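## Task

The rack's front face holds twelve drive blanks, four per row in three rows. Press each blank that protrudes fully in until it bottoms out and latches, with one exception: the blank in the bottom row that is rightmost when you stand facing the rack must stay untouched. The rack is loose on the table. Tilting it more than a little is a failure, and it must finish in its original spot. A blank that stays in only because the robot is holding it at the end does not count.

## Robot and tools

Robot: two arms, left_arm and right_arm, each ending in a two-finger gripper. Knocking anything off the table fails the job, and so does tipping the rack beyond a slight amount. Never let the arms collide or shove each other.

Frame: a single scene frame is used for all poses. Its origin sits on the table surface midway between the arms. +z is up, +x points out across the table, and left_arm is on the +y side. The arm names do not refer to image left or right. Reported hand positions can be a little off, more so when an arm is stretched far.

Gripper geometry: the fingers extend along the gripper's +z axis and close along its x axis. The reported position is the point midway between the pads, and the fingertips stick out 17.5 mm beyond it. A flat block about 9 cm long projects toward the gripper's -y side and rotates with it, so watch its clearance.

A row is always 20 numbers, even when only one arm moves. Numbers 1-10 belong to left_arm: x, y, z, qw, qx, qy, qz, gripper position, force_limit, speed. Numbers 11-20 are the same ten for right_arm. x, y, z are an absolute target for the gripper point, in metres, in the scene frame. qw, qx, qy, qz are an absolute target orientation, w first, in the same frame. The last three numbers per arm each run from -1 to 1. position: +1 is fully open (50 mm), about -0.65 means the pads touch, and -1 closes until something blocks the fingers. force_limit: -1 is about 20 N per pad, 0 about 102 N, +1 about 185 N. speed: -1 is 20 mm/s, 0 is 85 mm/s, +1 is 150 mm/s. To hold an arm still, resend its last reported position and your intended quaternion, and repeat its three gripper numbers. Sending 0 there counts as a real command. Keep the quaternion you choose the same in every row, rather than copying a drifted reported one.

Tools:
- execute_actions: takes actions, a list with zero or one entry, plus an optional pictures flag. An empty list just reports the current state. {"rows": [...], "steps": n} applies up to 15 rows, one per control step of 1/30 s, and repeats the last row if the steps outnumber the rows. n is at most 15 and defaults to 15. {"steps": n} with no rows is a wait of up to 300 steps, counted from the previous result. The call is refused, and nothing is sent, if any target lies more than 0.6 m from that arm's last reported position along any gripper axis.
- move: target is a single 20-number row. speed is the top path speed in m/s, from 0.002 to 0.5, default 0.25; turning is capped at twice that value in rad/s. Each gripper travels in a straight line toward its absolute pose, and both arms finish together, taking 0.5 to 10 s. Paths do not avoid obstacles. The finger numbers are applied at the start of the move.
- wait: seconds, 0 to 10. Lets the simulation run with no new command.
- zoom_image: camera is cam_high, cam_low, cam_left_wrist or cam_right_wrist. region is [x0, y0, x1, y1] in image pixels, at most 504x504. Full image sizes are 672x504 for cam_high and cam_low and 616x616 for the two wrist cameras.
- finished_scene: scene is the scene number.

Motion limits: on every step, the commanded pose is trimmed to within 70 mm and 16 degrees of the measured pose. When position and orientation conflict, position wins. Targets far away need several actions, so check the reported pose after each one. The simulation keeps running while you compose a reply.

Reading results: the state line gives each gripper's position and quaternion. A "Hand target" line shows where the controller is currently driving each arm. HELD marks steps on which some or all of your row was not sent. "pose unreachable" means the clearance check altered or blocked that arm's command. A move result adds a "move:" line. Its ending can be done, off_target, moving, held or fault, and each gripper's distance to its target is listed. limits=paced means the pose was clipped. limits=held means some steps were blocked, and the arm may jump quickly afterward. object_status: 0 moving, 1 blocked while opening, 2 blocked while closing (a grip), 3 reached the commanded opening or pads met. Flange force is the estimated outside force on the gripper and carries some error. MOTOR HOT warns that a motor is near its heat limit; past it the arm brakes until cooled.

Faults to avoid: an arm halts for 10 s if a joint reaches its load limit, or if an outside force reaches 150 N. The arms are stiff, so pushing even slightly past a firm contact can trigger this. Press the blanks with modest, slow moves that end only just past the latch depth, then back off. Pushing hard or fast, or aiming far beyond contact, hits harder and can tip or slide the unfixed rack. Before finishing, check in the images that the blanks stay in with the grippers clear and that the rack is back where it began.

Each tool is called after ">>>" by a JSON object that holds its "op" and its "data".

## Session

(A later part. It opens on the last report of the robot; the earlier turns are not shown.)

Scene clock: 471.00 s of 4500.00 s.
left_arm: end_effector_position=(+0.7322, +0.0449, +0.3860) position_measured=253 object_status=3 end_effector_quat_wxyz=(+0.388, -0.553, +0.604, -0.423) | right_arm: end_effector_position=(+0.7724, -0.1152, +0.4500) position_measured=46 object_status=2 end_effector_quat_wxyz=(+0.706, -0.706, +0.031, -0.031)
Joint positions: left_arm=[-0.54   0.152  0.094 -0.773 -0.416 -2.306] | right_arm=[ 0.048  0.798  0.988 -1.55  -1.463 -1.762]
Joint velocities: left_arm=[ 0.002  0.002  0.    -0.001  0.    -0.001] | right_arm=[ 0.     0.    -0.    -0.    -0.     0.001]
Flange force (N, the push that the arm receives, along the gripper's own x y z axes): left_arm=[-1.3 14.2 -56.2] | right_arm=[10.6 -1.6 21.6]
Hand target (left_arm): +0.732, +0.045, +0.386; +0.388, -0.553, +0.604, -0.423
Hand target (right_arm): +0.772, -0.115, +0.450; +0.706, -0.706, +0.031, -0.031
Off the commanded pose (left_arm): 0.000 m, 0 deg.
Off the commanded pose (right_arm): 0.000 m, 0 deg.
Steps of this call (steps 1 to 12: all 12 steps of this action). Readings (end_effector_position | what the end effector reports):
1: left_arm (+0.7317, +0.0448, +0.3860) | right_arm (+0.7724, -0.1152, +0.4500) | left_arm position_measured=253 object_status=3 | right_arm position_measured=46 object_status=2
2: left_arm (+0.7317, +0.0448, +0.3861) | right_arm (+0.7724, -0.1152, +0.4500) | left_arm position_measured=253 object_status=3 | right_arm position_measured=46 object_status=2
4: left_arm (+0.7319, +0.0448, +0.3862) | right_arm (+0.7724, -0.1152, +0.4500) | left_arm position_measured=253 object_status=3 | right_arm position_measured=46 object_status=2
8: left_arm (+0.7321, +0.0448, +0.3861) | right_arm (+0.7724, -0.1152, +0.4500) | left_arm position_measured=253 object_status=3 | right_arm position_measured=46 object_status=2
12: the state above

>>> {"op": "move", "data": {"target": [0.718, -0.0360, 0.386, 0.3875, -0.5534, 0.6039, -0.4229, -1, 0, 0.5, 0.7724, -0.1152, 0.45, 0.7065, -0.7065, 0.0308, -0.0308, -1, -0.2, -1], "speed": 0.08}}

>>> {"op": "execute_actions", "data": {"actions": [{"rows": [[0.723, -0.0364, 0.386, 0.3875, -0.5534, 0.6039, -0.4229, -1, 0, 0.5, 0.7724, -0.1152, 0.45, 0.7065, -0.7065, 0.0308, -0.0308, -1, -0.2, -1]], "steps": 15}], "pictures": false}}

>>> {"op": "execute_actions", "data": {"actions": [{"rows": [[0.7245, -0.0365, 0.386, 0.3875, -0.5534, 0.6039, -0.4229, -1, 0, 0.5, 0.7724, -0.1152, 0.45, 0.7065, -0.7065, 0.0308, -0.0308, -1, -0.2, -1]], "steps": 15}], "pictures": false}}

Scene clock: 482.13 s of 4500.00 s.
left_arm: end_effector_position=(+0.7180, -0.0358, +0.3859) position_measured=253 object_status=3 end_effector_quat_wxyz=(+0.388, -0.553, +0.604, -0.423) | right_arm: end_effector_position=(+0.7724, -0.1152, +0.4500) position_measured=46 object_status=2 end_effector_quat_wxyz=(+0.706, -0.706, +0.031, -0.031)
Joint positions: left_arm=[-0.723  0.242  0.231 -0.924 -0.586 -2.128] | right_arm=[ 0.048  0.798  0.988 -1.55  -1.463 -1.762]
Joint velocities: left_arm=[-0.003  0.001  0.003 -0.002 -0.003  0.004] | right_arm=[-0.     0.001 -0.    -0.     0.    -0.002]
Flange force (N, the push that the arm receives, along the gripper's own x y z axes): left_arm=[1.3 -0.3 5.7] | right_arm=[-5.8 2.3 16.5]
Hand target (left_arm): +0.718, -0.036, +0.386; +0.388, -0.553, +0.604, -0.423
Hand target (right_arm): +0.772, -0.115, +0.450; +0.706, -0.706, +0.031, -0.031
Off the commanded pose (left_arm): 0.000 m, 0 deg.
Off the commanded pose (right_arm): 0.000 m, 0 deg.
After step 90, 6.77 s passed at rest.
move: done

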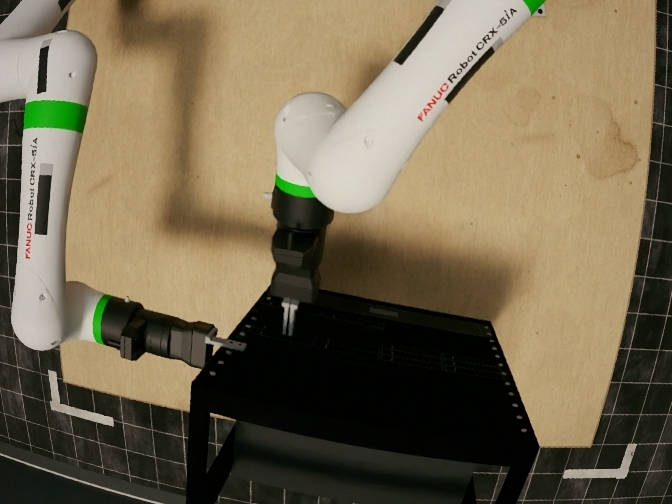

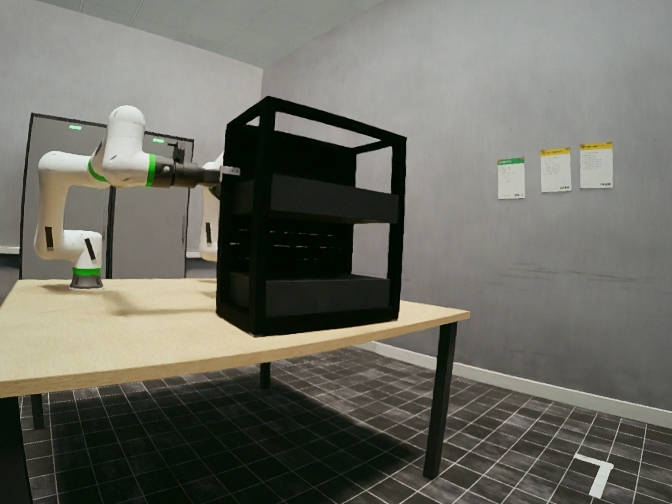

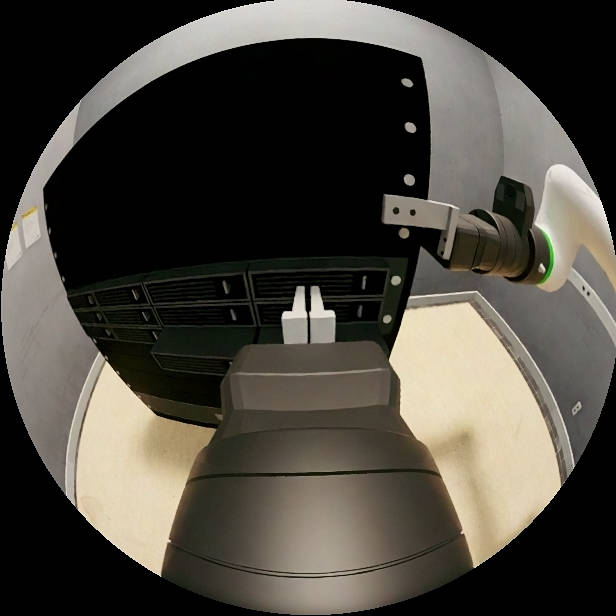

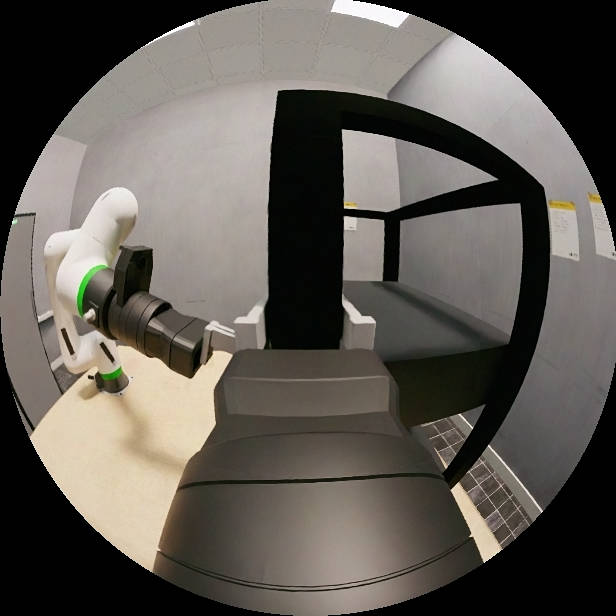

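Scene clock: 482.63 s of 4500.00 s.
left_arm: end_effector_position=(+0.7230, -0.0364, +0.3860) position_measured=253 object_status=3 end_effector_quat_wxyz=(+0.388, -0.553, +0.604, -0.423) | right_arm: end_effector_position=(+0.7724, -0.1152, +0.4500) position_measured=46 object_status=2 end_effector_quat_wxyz=(+0.706, -0.706, +0.031, -0.031)
Joint positions: left_arm=[-0.718  0.252  0.242 -0.918 -0.582 -2.135] | right_arm=[ 0.048  0.798  0.988 -1.55  -1.463 -1.762]
Joint velocities: left_arm=[-0.001 -0.001  0.     0.001  0.     0.002] | right_arm=[-0.     0.002  0.    -0.    -0.    -0.001]
Flange force (N, the push that the arm receives, along the gripper's own x y z axes): left_arm=[2.0 0.0 2.2] | right_arm=[-14.9 3.5 14.9]
Hand target (left_arm): +0.723, -0.036, +0.386; +0.388, -0.553, +0.604, -0.423
Hand target (right_arm): +0.772, -0.115, +0.450; +0.706, -0.706, +0.031, -0.031
Off the commanded pose (left_arm): 0.000 m, 0 deg.
Off the commanded pose (right_arm): 0.000 m, 0 deg.
Steps of this call (steps 1 to 15: all 15 steps of this action). Readings (end_effector_position | what the end effector reports):
1: left_arm (+0.7181, -0.0358, +0.3859) | right_arm (+0.7724, -0.1152, +0.4500) | left_arm position_measured=253 object_status=3 | right_arm position_measured=46 object_status=2
2: left_arm (+0.7192, -0.0360, +0.3859) | right_arm (+0.7724, -0.1152, +0.4500) | left_arm position_measured=253 object_status=3 | right_arm position_measured=46 object_status=2
4: left_arm (+0.7215, -0.0362, +0.3858) | right_arm (+0.7724, -0.1152, +0.4500) | left_arm position_measured=253 object_status=3 | right_arm position_measured=46 object_status=2
8: left_arm (+0.7228, -0.0364, +0.3860) | right_arm (+0.7724, -0.1152, +0.4500) | left_arm position_measured=253 object_status=3 | right_arm position_measured=46 object_status=2
15: the state above

Scene clock: 483.13 s of 4500.00 s.
left_arm: end_effector_position=(+0.7245, -0.0365, +0.3860) position_measured=253 object_status=3 end_effector_quat_wxyz=(+0.388, -0.553, +0.604, -0.423) | right_arm: end_effector_position=(+0.7724, -0.1152, +0.4500) position_measured=46 object_status=2 end_effector_quat_wxyz=(+0.706, -0.706, +0.031, -0.031)
Joint positions: left_arm=[-0.716  0.255  0.245 -0.916 -0.581 -2.137] | right_arm=[ 0.048  0.798  0.988 -1.55  -1.463 -1.762]
Joint velocities: left_arm=[-0.002  0.001 -0.     0.001  0.001 -0.   ] | right_arm=[ 0.     0.    -0.    -0.     0.     0.001]
Flange force (N, the push that the arm receives, along the gripper's own x y z axes): left_arm=[-6.7 14.9 -55.0] | right_arm=[6.8 -0.9 20.7]
Hand target (left_arm): +0.725, -0.037, +0.386; +0.388, -0.553, +0.604, -0.423
Hand target (right_arm): +0.772, -0.115, +0.450; +0.706, -0.706, +0.031, -0.031
Off the commanded pose (left_arm): 0.000 m, 0 deg.
Off the commanded pose (right_arm): 0.000 m, 0 deg.
Steps of this call (steps 1 to 15: all 15 steps of this action). Readings (end_effector_position | what the end effector reports):
1: left_arm (+0.7231, -0.0364, +0.3860) | right_arm (+0.7724, -0.1152, +0.4500) | left_arm position_measured=253 object_status=3 | right_arm position_measured=46 object_status=2
2: left_arm (+0.7235, -0.0365, +0.3860) | right_arm (+0.7724, -0.1152, +0.4500) | left_arm position_measured=253 object_status=3 | right_arm position_measured=46 object_status=2
4: left_arm (+0.7240, -0.0365, +0.3860) | right_arm (+0.7724, -0.1152, +0.4500) | left_arm position_measured=253 object_status=3 | right_arm position_measured=46 object_status=2
8: left_arm (+0.7244, -0.0365, +0.3860) | right_arm (+0.7724, -0.1152, +0.4500) | left_arm position_measured=253 object_status=3 | right_arm position_measured=46 object_status=2
15: the state above

>>> {"op": "move", "data": {"target": [0.715, 0.12, 0.386, 0.3875, -0.5534, 0.6039, -0.4229, -1, 0, 0.5, 0.7724, -0.1152, 0.45, 0.7065, -0.7065, 0.0308, -0.0308, -1, -0.2, -1], "speed": 0.1}}

>>> {"op": "zoom_image", "data": {"camera": "cam_left_wrist", "region": [230, 235, 390, 325]}}

Scene clock: 492.47 s of 4500.00 s.
left_arm: end_effector_position=(+0.7150, +0.1197, +0.3862) position_measured=253 object_status=3 end_effector_quat_wxyz=(+0.389, -0.554, +0.603, -0.423) | right_arm: end_effector_position=(+0.7724, -0.1152, +0.4500) position_measured=46 object_status=2 end_effector_quat_wxyz=(+0.706, -0.706, +0.031, -0.031)
Joint positions: left_arm=[-0.348  0.026 -0.115 -0.486 -0.234 -2.627] | right_arm=[ 0.048  0.798  0.988 -1.55  -1.463 -1.762]
Joint velocities: left_arm=[ 0.038 -0.008 -0.043  0.161  0.048 -0.167] | right_arm=[-0.     0.     0.001 -0.     0.     0.   ]
Flange force (N, the push that the arm receives, along the gripper's own x y z axes): left_arm=no reading | right_arm=[-10.1 1.8 15.5]
Hand target (left_arm): +0.715, +0.120, +0.386; -0.388, +0.554, -0.603, +0.423
Hand target (right_arm): +0.772, -0.115, +0.450; +0.706, -0.706, +0.031, -0.031
Off the commanded pose (left_arm): 0.000 m, 0 deg.
Off the commanded pose (right_arm): 0.000 m, 0 deg.
After step 90, 4.33 s passed at rest.
move: done

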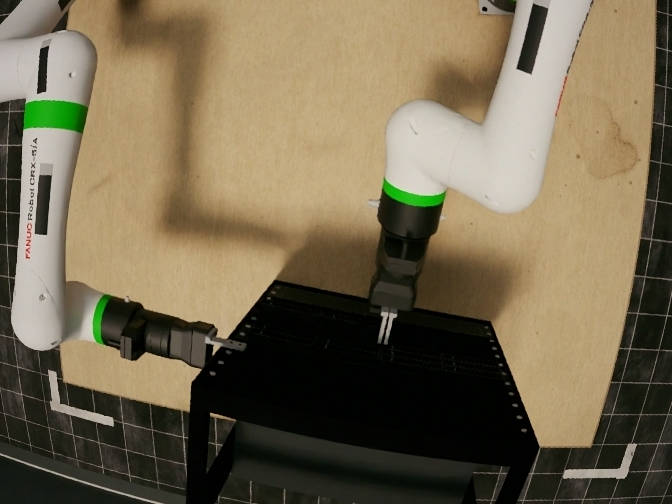

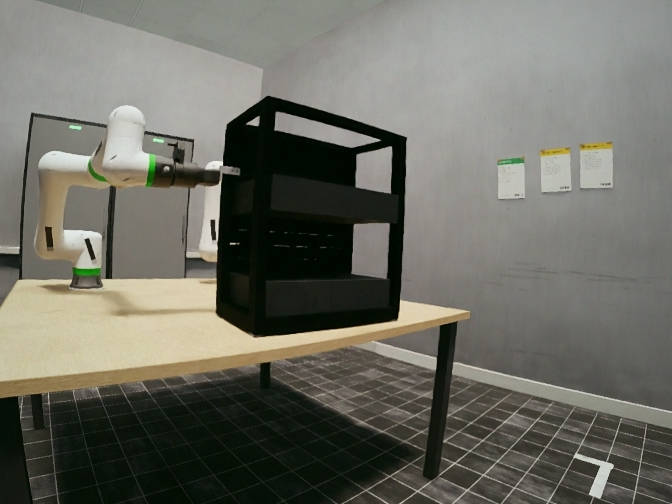

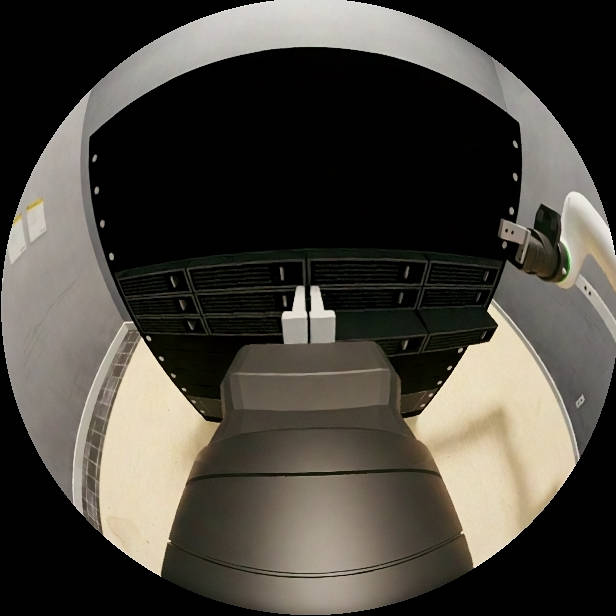

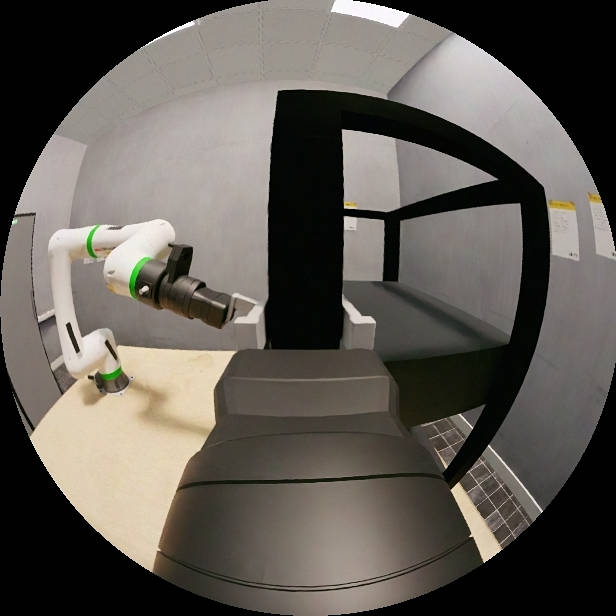

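Region (230, 235, 390, 325) of cam_left_wrist's 616x616 image, scaled by 3.150, with more detail than that image has; it fills the top 284 rows of this view, and the rest is white.

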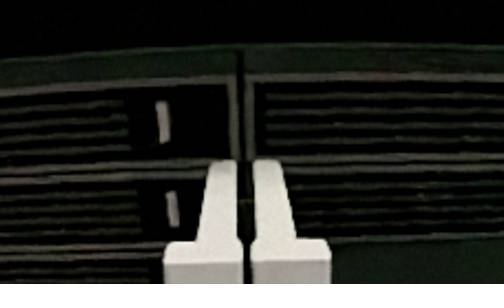

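>>> {"op": "move", "data": {"target": [0.67, 0.0545, 0.329, 0.3875, -0.5534, 0.6039, -0.4229, -1, 0, 0.5, 0.7724, -0.1152, 0.45, 0.7065, -0.7065, 0.0308, -0.0308, -1, -0.2, -1], "speed": 0.1}}

>>> {"op": "move", "data": {"target": [0.70, 0.052, 0.329, 0.3875, -0.5534, 0.6039, -0.4229, -1, 0, 0.5, 0.7724, -0.1152, 0.45, 0.7065, -0.7065, 0.0308, -0.0308, -1, -0.2, -1], "speed": 0.04}}

>>> {"op": "zoom_image", "data": {"camera": "cam_left_wrist", "region": [180, 200, 460, 350]}}

Scene clock: 514.97 s of 4500.00 s.
left_arm: end_effector_position=(+0.6700, +0.0549, +0.3290) position_measured=253 object_status=3 end_effector_quat_wxyz=(+0.388, -0.553, +0.604, -0.423) | right_arm: end_effector_position=(+0.7724, -0.1152, +0.4500) position_measured=46 object_status=2 end_effector_quat_wxyz=(+0.706, -0.706, +0.031, -0.031)
Joint positions: left_arm=[-0.643  0.063 -0.088 -1.06  -0.443 -1.98 ] | right_arm=[ 0.048  0.798  0.988 -1.55  -1.463 -1.762]
Joint velocities: left_arm=[-0.013  0.003  0.002 -0.033 -0.013  0.034] | right_arm=[-0.    -0.001  0.     0.    -0.001 -0.001]
Flange force (N, the push that the arm receives, along the gripper's own x y z axes): left_arm=[1.7 0.7 4.6] | right_arm=[-11.6 3.0 15.4]
Hand target (left_arm): +0.670, +0.055, +0.329; +0.388, -0.554, +0.604, -0.423
Hand target (right_arm): +0.772, -0.115, +0.450; +0.706, -0.706, +0.031, -0.031
Off the commanded pose (left_arm): 0.000 m, 0 deg.
Off the commanded pose (right_arm): 0.000 m, 0 deg.
After step 90, 18.07 s passed at rest.
move: done

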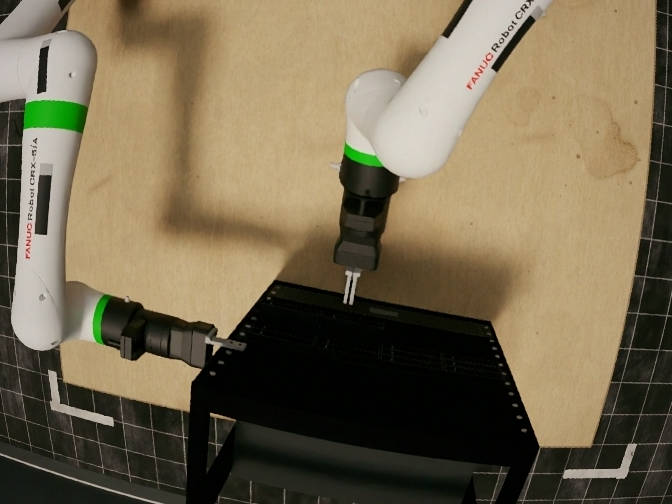

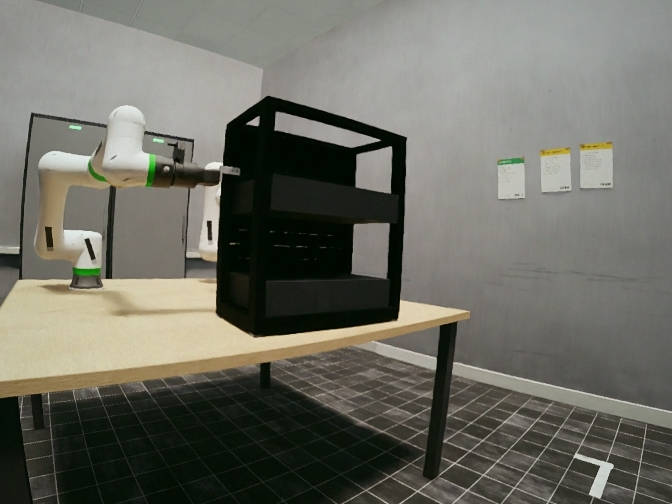

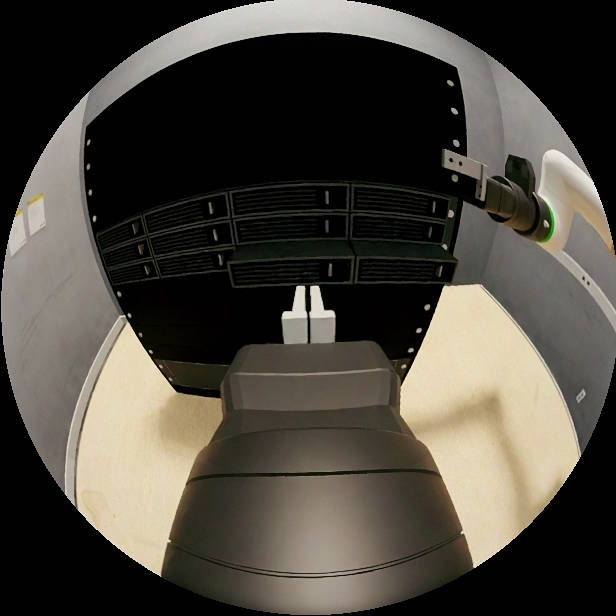

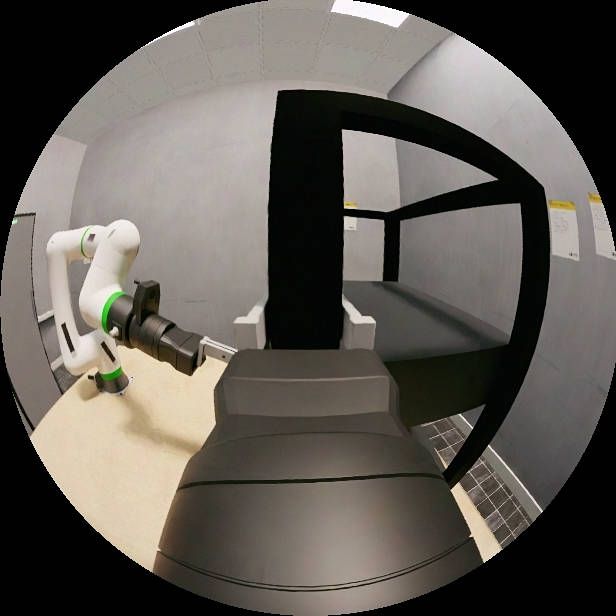

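Scene clock: 516.03 s of 4500.00 s.
left_arm: end_effector_position=(+0.6999, +0.0520, +0.3290) position_measured=253 object_status=3 end_effector_quat_wxyz=(+0.387, -0.553, +0.604, -0.423) | right_arm: end_effector_position=(+0.7724, -0.1152, +0.4500) position_measured=46 object_status=2 end_effector_quat_wxyz=(+0.706, -0.706, +0.031, -0.031)
Joint positions: left_arm=[-0.609  0.124 -0.025 -1.027 -0.413 -2.021] | right_arm=[ 0.048  0.798  0.988 -1.55  -1.463 -1.762]
Joint velocities: left_arm=[ 0.001  0.002  0.003  0.003  0.002 -0.001] | right_arm=[-0.    -0.002  0.    -0.    -0.001 -0.   ]
Flange force (N, the push that the arm receives, along the gripper's own x y z axes): left_arm=[1.7 2.0 -2.7] | right_arm=[-9.0 2.2 15.8]
Hand target (left_arm): +0.700, +0.052, +0.329; +0.387, -0.553, +0.604, -0.423
Hand target (right_arm): +0.772, -0.115, +0.450; +0.706, -0.706, +0.031, -0.031
Off the commanded pose (left_arm): 0.000 m, 0 deg.
Off the commanded pose (right_arm): 0.000 m, 0 deg.
move: done

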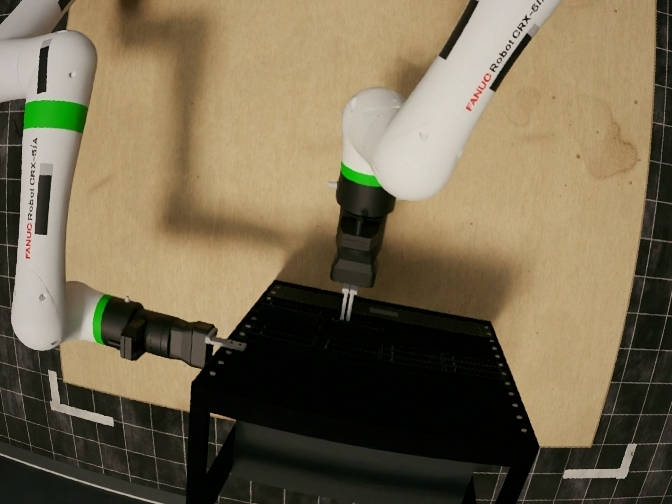

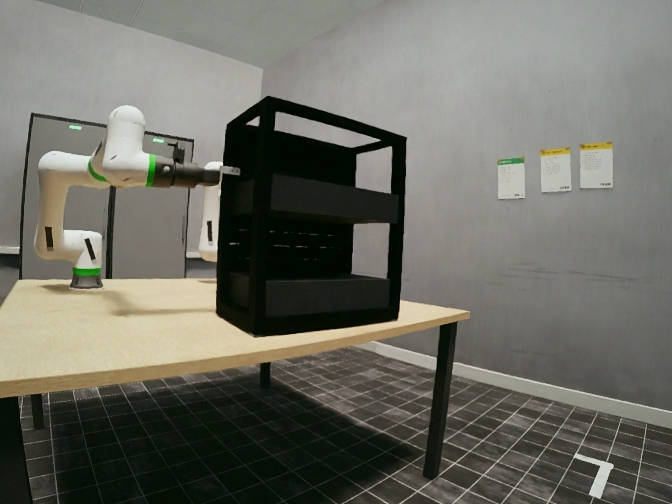

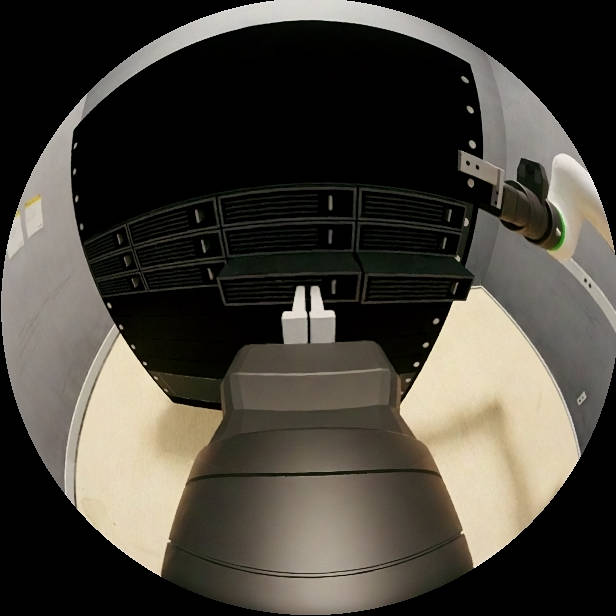

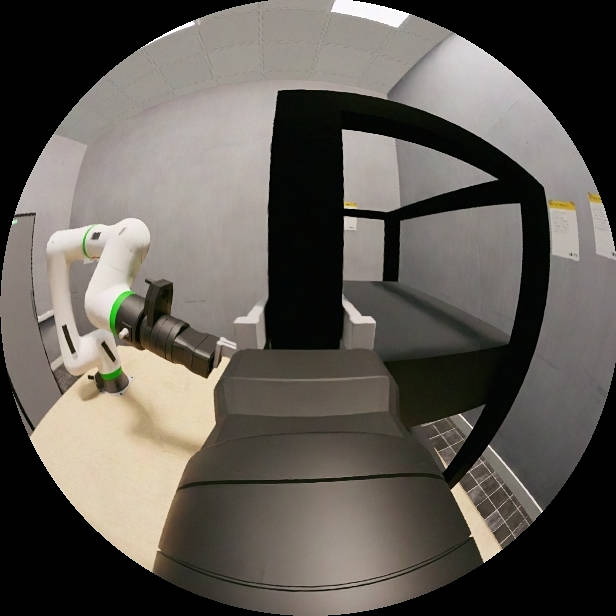

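Region (180, 200, 460, 350) of cam_left_wrist's 616x616 image, scaled by 1.800, with more detail than that image has; it fills the top 270 rows of this view, and the rest is white.

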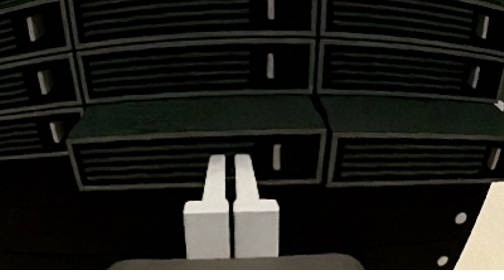

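>>> {"op": "move", "data": {"target": [0.7285, 0.0494, 0.329, 0.3875, -0.5534, 0.6039, -0.4229, -1, 0, 0.5, 0.7724, -0.1152, 0.45, 0.7065, -0.7065, 0.0308, -0.0308, -1, -0.2, -1], "speed": 0.03}}

>>> {"op": "execute_actions", "data": {"actions": [{"rows": [[0.7295, 0.0493, 0.329, 0.3875, -0.5534, 0.6039, -0.4229, -1, 0, 0.5, 0.7724, -0.1152, 0.45, 0.7065, -0.7065, 0.0308, -0.0308, -1, -0.2, -1]], "steps": 12}], "pictures": false}}

>>> {"op": "execute_actions", "data": {"actions": [{"rows": [[0.7303, 0.0492, 0.329, 0.3875, -0.5534, 0.6039, -0.4229, -1, 0, 0.5, 0.7724, -0.1152, 0.45, 0.7065, -0.7065, 0.0308, -0.0308, -1, -0.2, -1]], "steps": 12}], "pictures": false}}

Scene clock: 524.17 s of 4500.00 s.
left_arm: end_effector_position=(+0.7284, +0.0494, +0.3290) position_measured=253 object_status=3 end_effector_quat_wxyz=(+0.387, -0.553, +0.604, -0.423) | right_arm: end_effector_position=(+0.7724, -0.1152, +0.4500) position_measured=46 object_status=2 end_effector_quat_wxyz=(+0.706, -0.706, +0.031, -0.031)
Joint positions: left_arm=[-0.579  0.183  0.036 -0.989 -0.389 -2.067] | right_arm=[ 0.048  0.798  0.988 -1.55  -1.463 -1.762]
Joint velocities: left_arm=[ 0.002  0.002  0.002  0.003  0.001 -0.003] | right_arm=[-0.     0.001 -0.001  0.     0.002  0.   ]
Flange force (N, the push that the arm receives, along the gripper's own x y z axes): left_arm=[1.5 -1.0 -5.8] | right_arm=[-11.2 3.1 15.6]
Hand target (left_arm): +0.729, +0.049, +0.329; +0.387, -0.553, +0.604, -0.423
Hand target (right_arm): +0.772, -0.115, +0.450; +0.706, -0.706, +0.031, -0.031
Off the commanded pose (left_arm): 0.000 m, 0 deg.
Off the commanded pose (right_arm): 0.000 m, 0 deg.
After step 90, 3.90 s passed at rest.
move: done

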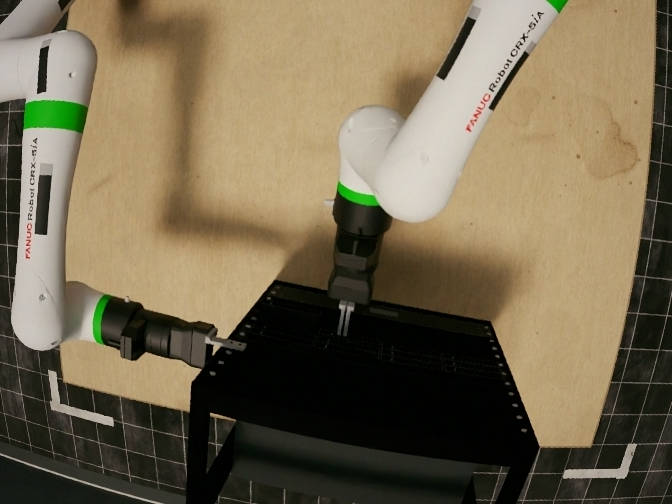

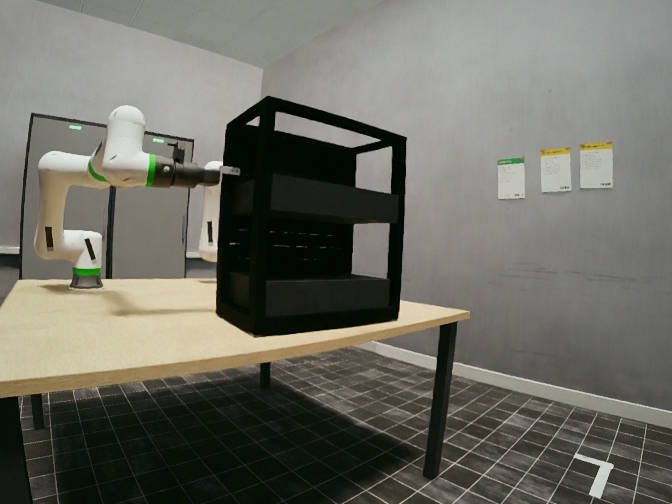

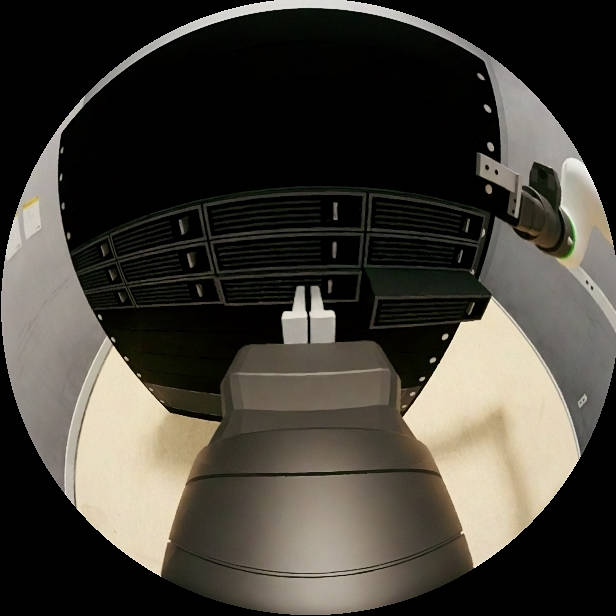

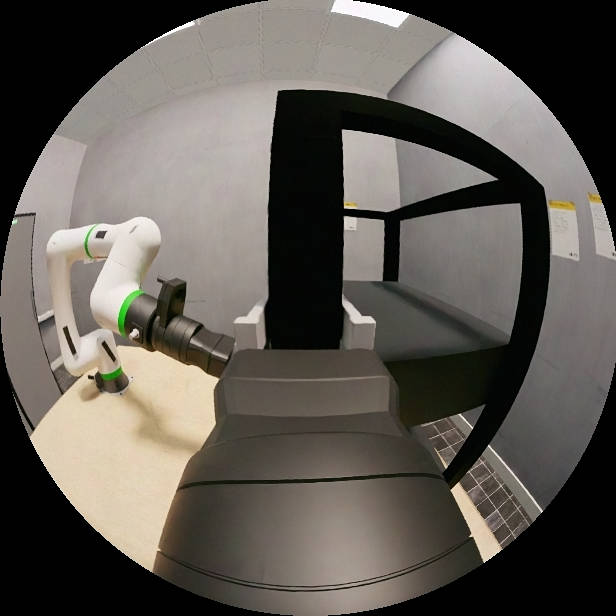

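Scene clock: 524.57 s of 4500.00 s.
left_arm: end_effector_position=(+0.7295, +0.0493, +0.3290) position_measured=253 object_status=3 end_effector_quat_wxyz=(+0.388, -0.553, +0.604, -0.423) | right_arm: end_effector_position=(+0.7724, -0.1152, +0.4500) position_measured=46 object_status=2 end_effector_quat_wxyz=(+0.706, -0.706, +0.031, -0.031)
Joint positions: left_arm=[-0.578  0.185  0.039 -0.987 -0.389 -2.069] | right_arm=[ 0.048  0.798  0.988 -1.55  -1.463 -1.762]
Joint velocities: left_arm=[ 0.001 -0.001  0.001  0.001  0.001 -0.001] | right_arm=[-0.     0.001 -0.001 -0.    -0.001 -0.001]
Flange force (N, the push that the arm receives, along the gripper's own x y z axes): left_arm=[2.4 1.5 -5.9] | right_arm=[-13.9 3.5 15.2]
Hand target (left_arm): +0.730, +0.049, +0.329; +0.388, -0.553, +0.604, -0.423
Hand target (right_arm): +0.772, -0.115, +0.450; +0.706, -0.706, +0.031, -0.031
Off the commanded pose (left_arm): 0.000 m, 0 deg.
Off the commanded pose (right_arm): 0.000 m, 0 deg.
Steps of this call (steps 1 to 12: all 12 steps of this action). Readings (end_effector_position | what the end effector reports):
1: left_arm (+0.7285, +0.0494, +0.3290) | right_arm (+0.7724, -0.1152, +0.4500) | left_arm position_measured=253 object_status=3 | right_arm position_measured=46 object_status=2
2: left_arm (+0.7288, +0.0494, +0.3290) | right_arm (+0.7724, -0.1152, +0.4500) | left_arm position_measured=253 object_status=3 | right_arm position_measured=46 object_status=2
4: left_arm (+0.7292, +0.0493, +0.3290) | right_arm (+0.7724, -0.1152, +0.4500) | left_arm position_measured=253 object_status=3 | right_arm position_measured=46 object_status=2
8: left_arm (+0.7295, +0.0493, +0.3290) | right_arm (+0.7724, -0.1152, +0.4500) | left_arm position_measured=253 object_status=3 | right_arm position_measured=46 object_status=2
12: the state above

Scene clock: 524.97 s of 4500.00 s.
left_arm: end_effector_position=(+0.7303, +0.0492, +0.3290) position_measured=253 object_status=3 end_effector_quat_wxyz=(+0.388, -0.553, +0.604, -0.423) | right_arm: end_effector_position=(+0.7724, -0.1152, +0.4500) position_measured=46 object_status=2 end_effector_quat_wxyz=(+0.706, -0.706, +0.031, -0.031)
Joint positions: left_arm=[-0.577  0.187  0.04  -0.986 -0.388 -2.07 ] | right_arm=[ 0.048  0.798  0.988 -1.55  -1.463 -1.762]
Joint velocities: left_arm=[ 0.001  0.001 -0.    -0.001 -0.    -0.   ] | right_arm=[-0.     0.001  0.     0.    -0.001 -0.001]
Flange force (N, the push that the arm receives, along the gripper's own x y z axes): left_arm=[1.8 0.9 -5.3] | right_arm=[-6.9 2.1 15.9]
Hand target (left_arm): +0.730, +0.049, +0.329; +0.388, -0.553, +0.604, -0.423
Hand target (right_arm): +0.772, -0.115, +0.450; +0.706, -0.706, +0.031, -0.031
Off the commanded pose (left_arm): 0.000 m, 0 deg.
Off the commanded pose (right_arm): 0.000 m, 0 deg.
Steps of this call (steps 1 to 12: all 12 steps of this action). Readings (end_effector_position | what the end effector reports):
1: left_arm (+0.7295, +0.0493, +0.3290) | right_arm (+0.7724, -0.1152, +0.4500) | left_arm position_measured=253 object_status=3 | right_arm position_measured=46 object_status=2
2: left_arm (+0.7298, +0.0493, +0.3290) | right_arm (+0.7724, -0.1152, +0.4500) | left_arm position_measured=253 object_status=3 | right_arm position_measured=46 object_status=2
4: left_arm (+0.7301, +0.0492, +0.3290) | right_arm (+0.7724, -0.1152, +0.4500) | left_arm position_measured=253 object_status=3 | right_arm position_measured=46 object_status=2
8: left_arm (+0.7303, +0.0492, +0.3290) | right_arm (+0.7724, -0.1152, +0.4500) | left_arm position_measured=253 object_status=3 | right_arm position_measured=46 object_status=2
12: the state above

>>> {"op": "execute_actions", "data": {"actions": [{"rows": [[0.7310, 0.0492, 0.329, 0.3875, -0.5534, 0.6039, -0.4229, -1, 0, 0.5, 0.7724, -0.1152, 0.45, 0.7065, -0.7065, 0.0308, -0.0308, -1, -0.2, -1]], "steps": 12}], "pictures": false}}

>>> {"op": "execute_actions", "data": {"actions": [{"rows": [[0.7317, 0.0491, 0.329, 0.3875, -0.5534, 0.6039, -0.4229, -1, 0, 0.5, 0.7724, -0.1152, 0.45, 0.7065, -0.7065, 0.0308, -0.0308, -1, -0.2, -1]], "steps": 12}], "pictures": false}}

Scene clock: 535.10 s of 4500.00 s.
left_arm: end_effector_position=(+0.7310, +0.0492, +0.3290) position_measured=253 object_status=3 end_effector_quat_wxyz=(+0.388, -0.553, +0.604, -0.423) | right_arm: end_effector_position=(+0.7724, -0.1152, +0.4500) position_measured=46 object_status=2 end_effector_quat_wxyz=(+0.706, -0.706, +0.031, -0.031)
Joint positions: left_arm=[-0.576  0.189  0.042 -0.985 -0.387 -2.071] | right_arm=[ 0.048  0.798  0.988 -1.55  -1.463 -1.762]
Joint velocities: left_arm=[ 0.002  0.001  0.    -0.001  0.    -0.001] | right_arm=[ 0.     0.001 -0.    -0.    -0.001  0.   ]
Flange force (N, the push that the arm receives, along the gripper's own x y z axes): left_arm=[3.7 0.7 -5.7] | right_arm=[-14.6 3.1 16.2]
Hand target (left_arm): +0.731, +0.049, +0.329; +0.388, -0.553, +0.604, -0.423
Hand target (right_arm): +0.772, -0.115, +0.450; +0.706, -0.706, +0.031, -0.031
Off the commanded pose (left_arm): 0.000 m, 0 deg.
Off the commanded pose (right_arm): 0.000 m, 0 deg.
Steps of this call (steps 1 to 90: nothing new was sent; then 6.73 s passed at rest; steps 91 to 102: all 12 steps of this action). Readings (end_effector_position | what the end effector reports):
91: left_arm (+0.7303, +0.0492, +0.3290) | right_arm (+0.7724, -0.1152, +0.4500) | left_arm position_measured=253 object_status=3 | right_arm position_measured=46 object_status=2
92: left_arm (+0.7305, +0.0492, +0.3290) | right_arm (+0.7724, -0.1152, +0.4500) | left_arm position_measured=253 object_status=3 | right_arm position_measured=46 object_status=2
94: left_arm (+0.7308, +0.0492, +0.3290) | right_arm (+0.7724, -0.1152, +0.4500) | left_arm position_measured=253 object_status=3 | right_arm position_measured=46 object_status=2
98: left_arm (+0.7310, +0.0492, +0.3290) | right_arm (+0.7724, -0.1152, +0.4500) | left_arm position_measured=253 object_status=3 | right_arm position_measured=46 object_status=2
102: the state above

Scene clock: 535.50 s of 4500.00 s.
left_arm: end_effector_position=(+0.7317, +0.0491, +0.3290) position_measured=253 object_status=3 end_effector_quat_wxyz=(+0.388, -0.553, +0.604, -0.423) | right_arm: end_effector_position=(+0.7724, -0.1152, +0.4500) position_measured=46 object_status=2 end_effector_quat_wxyz=(+0.706, -0.706, +0.031, -0.031)
Joint positions: left_arm=[-0.576  0.19   0.043 -0.984 -0.387 -2.072] | right_arm=[ 0.048  0.798  0.988 -1.55  -1.463 -1.762]
Joint velocities: left_arm=[-0.    -0.001  0.     0.002  0.    -0.   ] | right_arm=[ 0.     0.001 -0.     0.     0.001 -0.   ]
Flange force (N, the push that the arm receives, along the gripper's own x y z axes): left_arm=[2.1 1.3 -6.0] | right_arm=[-9.8 1.9 16.7]
Hand target (left_arm): +0.732, +0.049, +0.329; +0.388, -0.553, +0.604, -0.423
Hand target (right_arm): +0.772, -0.115, +0.450; +0.706, -0.706, +0.031, -0.031
Off the commanded pose (left_arm): 0.000 m, 0 deg.
Off the commanded pose (right_arm): 0.000 m, 0 deg.
Steps of this call (steps 1 to 12: all 12 steps of this action). Readings (end_effector_position | what the end effector reports):
1: left_arm (+0.7310, +0.0492, +0.3290) | right_arm (+0.7724, -0.1152, +0.4500) | left_arm position_measured=253 object_status=3 | right_arm position_measured=46 object_status=2
2: left_arm (+0.7312, +0.0492, +0.3290) | right_arm (+0.7724, -0.1152, +0.4500) | left_arm position_measured=253 object_status=3 | right_arm position_measured=46 object_status=2
4: left_arm (+0.7315, +0.0491, +0.3290) | right_arm (+0.7724, -0.1152, +0.4500) | left_arm position_measured=253 object_status=3 | right_arm position_measured=46 object_status=2
8: left_arm (+0.7317, +0.0491, +0.3290) | right_arm (+0.7724, -0.1152, +0.4500) | left_arm position_measured=253 object_status=3 | right_arm position_measured=46 object_status=2
12: the state above

>>> {"op": "execute_actions", "data": {"actions": [{"rows": [[0.7324, 0.0490, 0.329, 0.3875, -0.5534, 0.6039, -0.4229, -1, 0, 0.5, 0.7724, -0.1152, 0.45, 0.7065, -0.7065, 0.0308, -0.0308, -1, -0.2, -1]], "steps": 12}], "pictures": false}}

>>> {"op": "execute_actions", "data": {"actions": [{"rows": [[0.7330, 0.0490, 0.329, 0.3875, -0.5534, 0.6039, -0.4229, -1, 0, 0.5, 0.7724, -0.1152, 0.45, 0.7065, -0.7065, 0.0308, -0.0308, -1, -0.2, -1]], "steps": 12}], "pictures": false}}

Scene clock: 540.00 s of 4500.00 s.
left_arm: end_effector_position=(+0.7324, +0.0490, +0.3290) position_measured=253 object_status=3 end_effector_quat_wxyz=(+0.388, -0.553, +0.604, -0.423) | right_arm: end_effector_position=(+0.7724, -0.1152, +0.4500) position_measured=46 object_status=2 end_effector_quat_wxyz=(+0.706, -0.706, +0.031, -0.031)
Joint positions: left_arm=[-0.575  0.192  0.045 -0.983 -0.387 -2.074] | right_arm=[ 0.048  0.798  0.988 -1.55  -1.463 -1.762]
Joint velocities: left_arm=[ 0.     0.001  0.     0.001  0.    -0.002] | right_arm=[-0.    -0.001 -0.     0.    -0.    -0.   ]
Flange force (N, the push that the arm receives, along the gripper's own x y z axes): left_arm=[-2.3 8.5 -42.4] | right_arm=[-2.9 1.3 18.2]
Hand target (left_arm): +0.732, +0.049, +0.329; +0.388, -0.553, +0.604, -0.423
Hand target (right_arm): +0.772, -0.115, +0.450; +0.706, -0.706, +0.031, -0.031
Off the commanded pose (left_arm): 0.000 m, 0 deg.
Off the commanded pose (right_arm): 0.000 m, 0 deg.
Steps of this call (steps 1 to 90: nothing new was sent; then 1.10 s passed at rest; steps 91 to 102: all 12 steps of this action). Readings (end_effector_position | what the end effector reports):
91: left_arm (+0.7317, +0.0491, +0.3290) | right_arm (+0.7724, -0.1152, +0.4500) | left_arm position_measured=253 object_status=3 | right_arm position_measured=46 object_status=2
92: left_arm (+0.7319, +0.0491, +0.3290) | right_arm (+0.7724, -0.1152, +0.4500) | left_arm position_measured=253 object_status=3 | right_arm position_measured=46 object_status=2
94: left_arm (+0.7322, +0.0490, +0.3290) | right_arm (+0.7724, -0.1152, +0.4500) | left_arm position_measured=253 object_status=3 | right_arm position_measured=46 object_status=2
98: left_arm (+0.7323, +0.0490, +0.3290) | right_arm (+0.7724, -0.1152, +0.4500) | left_arm position_measured=253 object_status=3 | right_arm position_measured=46 object_status=2
102: the state above

Scene clock: 540.40 s of 4500.00 s.
left_arm: end_effector_position=(+0.7330, +0.0490, +0.3290) position_measured=253 object_status=3 end_effector_quat_wxyz=(+0.388, -0.553, +0.604, -0.423) | right_arm: end_effector_position=(+0.7724, -0.1152, +0.4500) position_measured=46 object_status=2 end_effector_quat_wxyz=(+0.706, -0.706, +0.031, -0.031)
Joint positions: left_arm=[-0.574  0.193  0.046 -0.982 -0.386 -2.075] | right_arm=[ 0.048  0.798  0.988 -1.55  -1.463 -1.762]
Joint velocities: left_arm=[-0.     0.     0.     0.     0.001 -0.002] | right_arm=[-0.    -0.    -0.001  0.    -0.     0.002]
Flange force (N, the push that the arm receives, along the gripper's own x y z axes): left_arm=[-7.2 16.4 -82.2] | right_arm=[7.3 -1.4 22.0]
Hand target (left_arm): +0.733, +0.049, +0.329; +0.388, -0.553, +0.604, -0.423
Hand target (right_arm): +0.772, -0.115, +0.450; +0.706, -0.706, +0.031, -0.031
Off the commanded pose (left_arm): 0.000 m, 0 deg.
Off the commanded pose (right_arm): 0.000 m, 0 deg.
Steps of this call (steps 1 to 12: all 12 steps of this action). Readings (end_effector_position | what the end effector reports):
1: left_arm (+0.7324, +0.0490, +0.3290) | right_arm (+0.7724, -0.1152, +0.4500) | left_arm position_measured=253 object_status=3 | right_arm position_measured=46 object_status=2
2: left_arm (+0.7326, +0.0490, +0.3290) | right_arm (+0.7724, -0.1152, +0.4500) | left_arm position_measured=253 object_status=3 | right_arm position_measured=46 object_status=2
4: left_arm (+0.7328, +0.0490, +0.3290) | right_arm (+0.7724, -0.1152, +0.4500) | left_arm position_measured=253 object_status=3 | right_arm position_measured=46 object_status=2
8: left_arm (+0.7329, +0.0490, +0.3290) | right_arm (+0.7724, -0.1152, +0.4500) | left_arm position_measured=253 object_status=3 | right_arm position_measured=46 object_status=2
12: the state above


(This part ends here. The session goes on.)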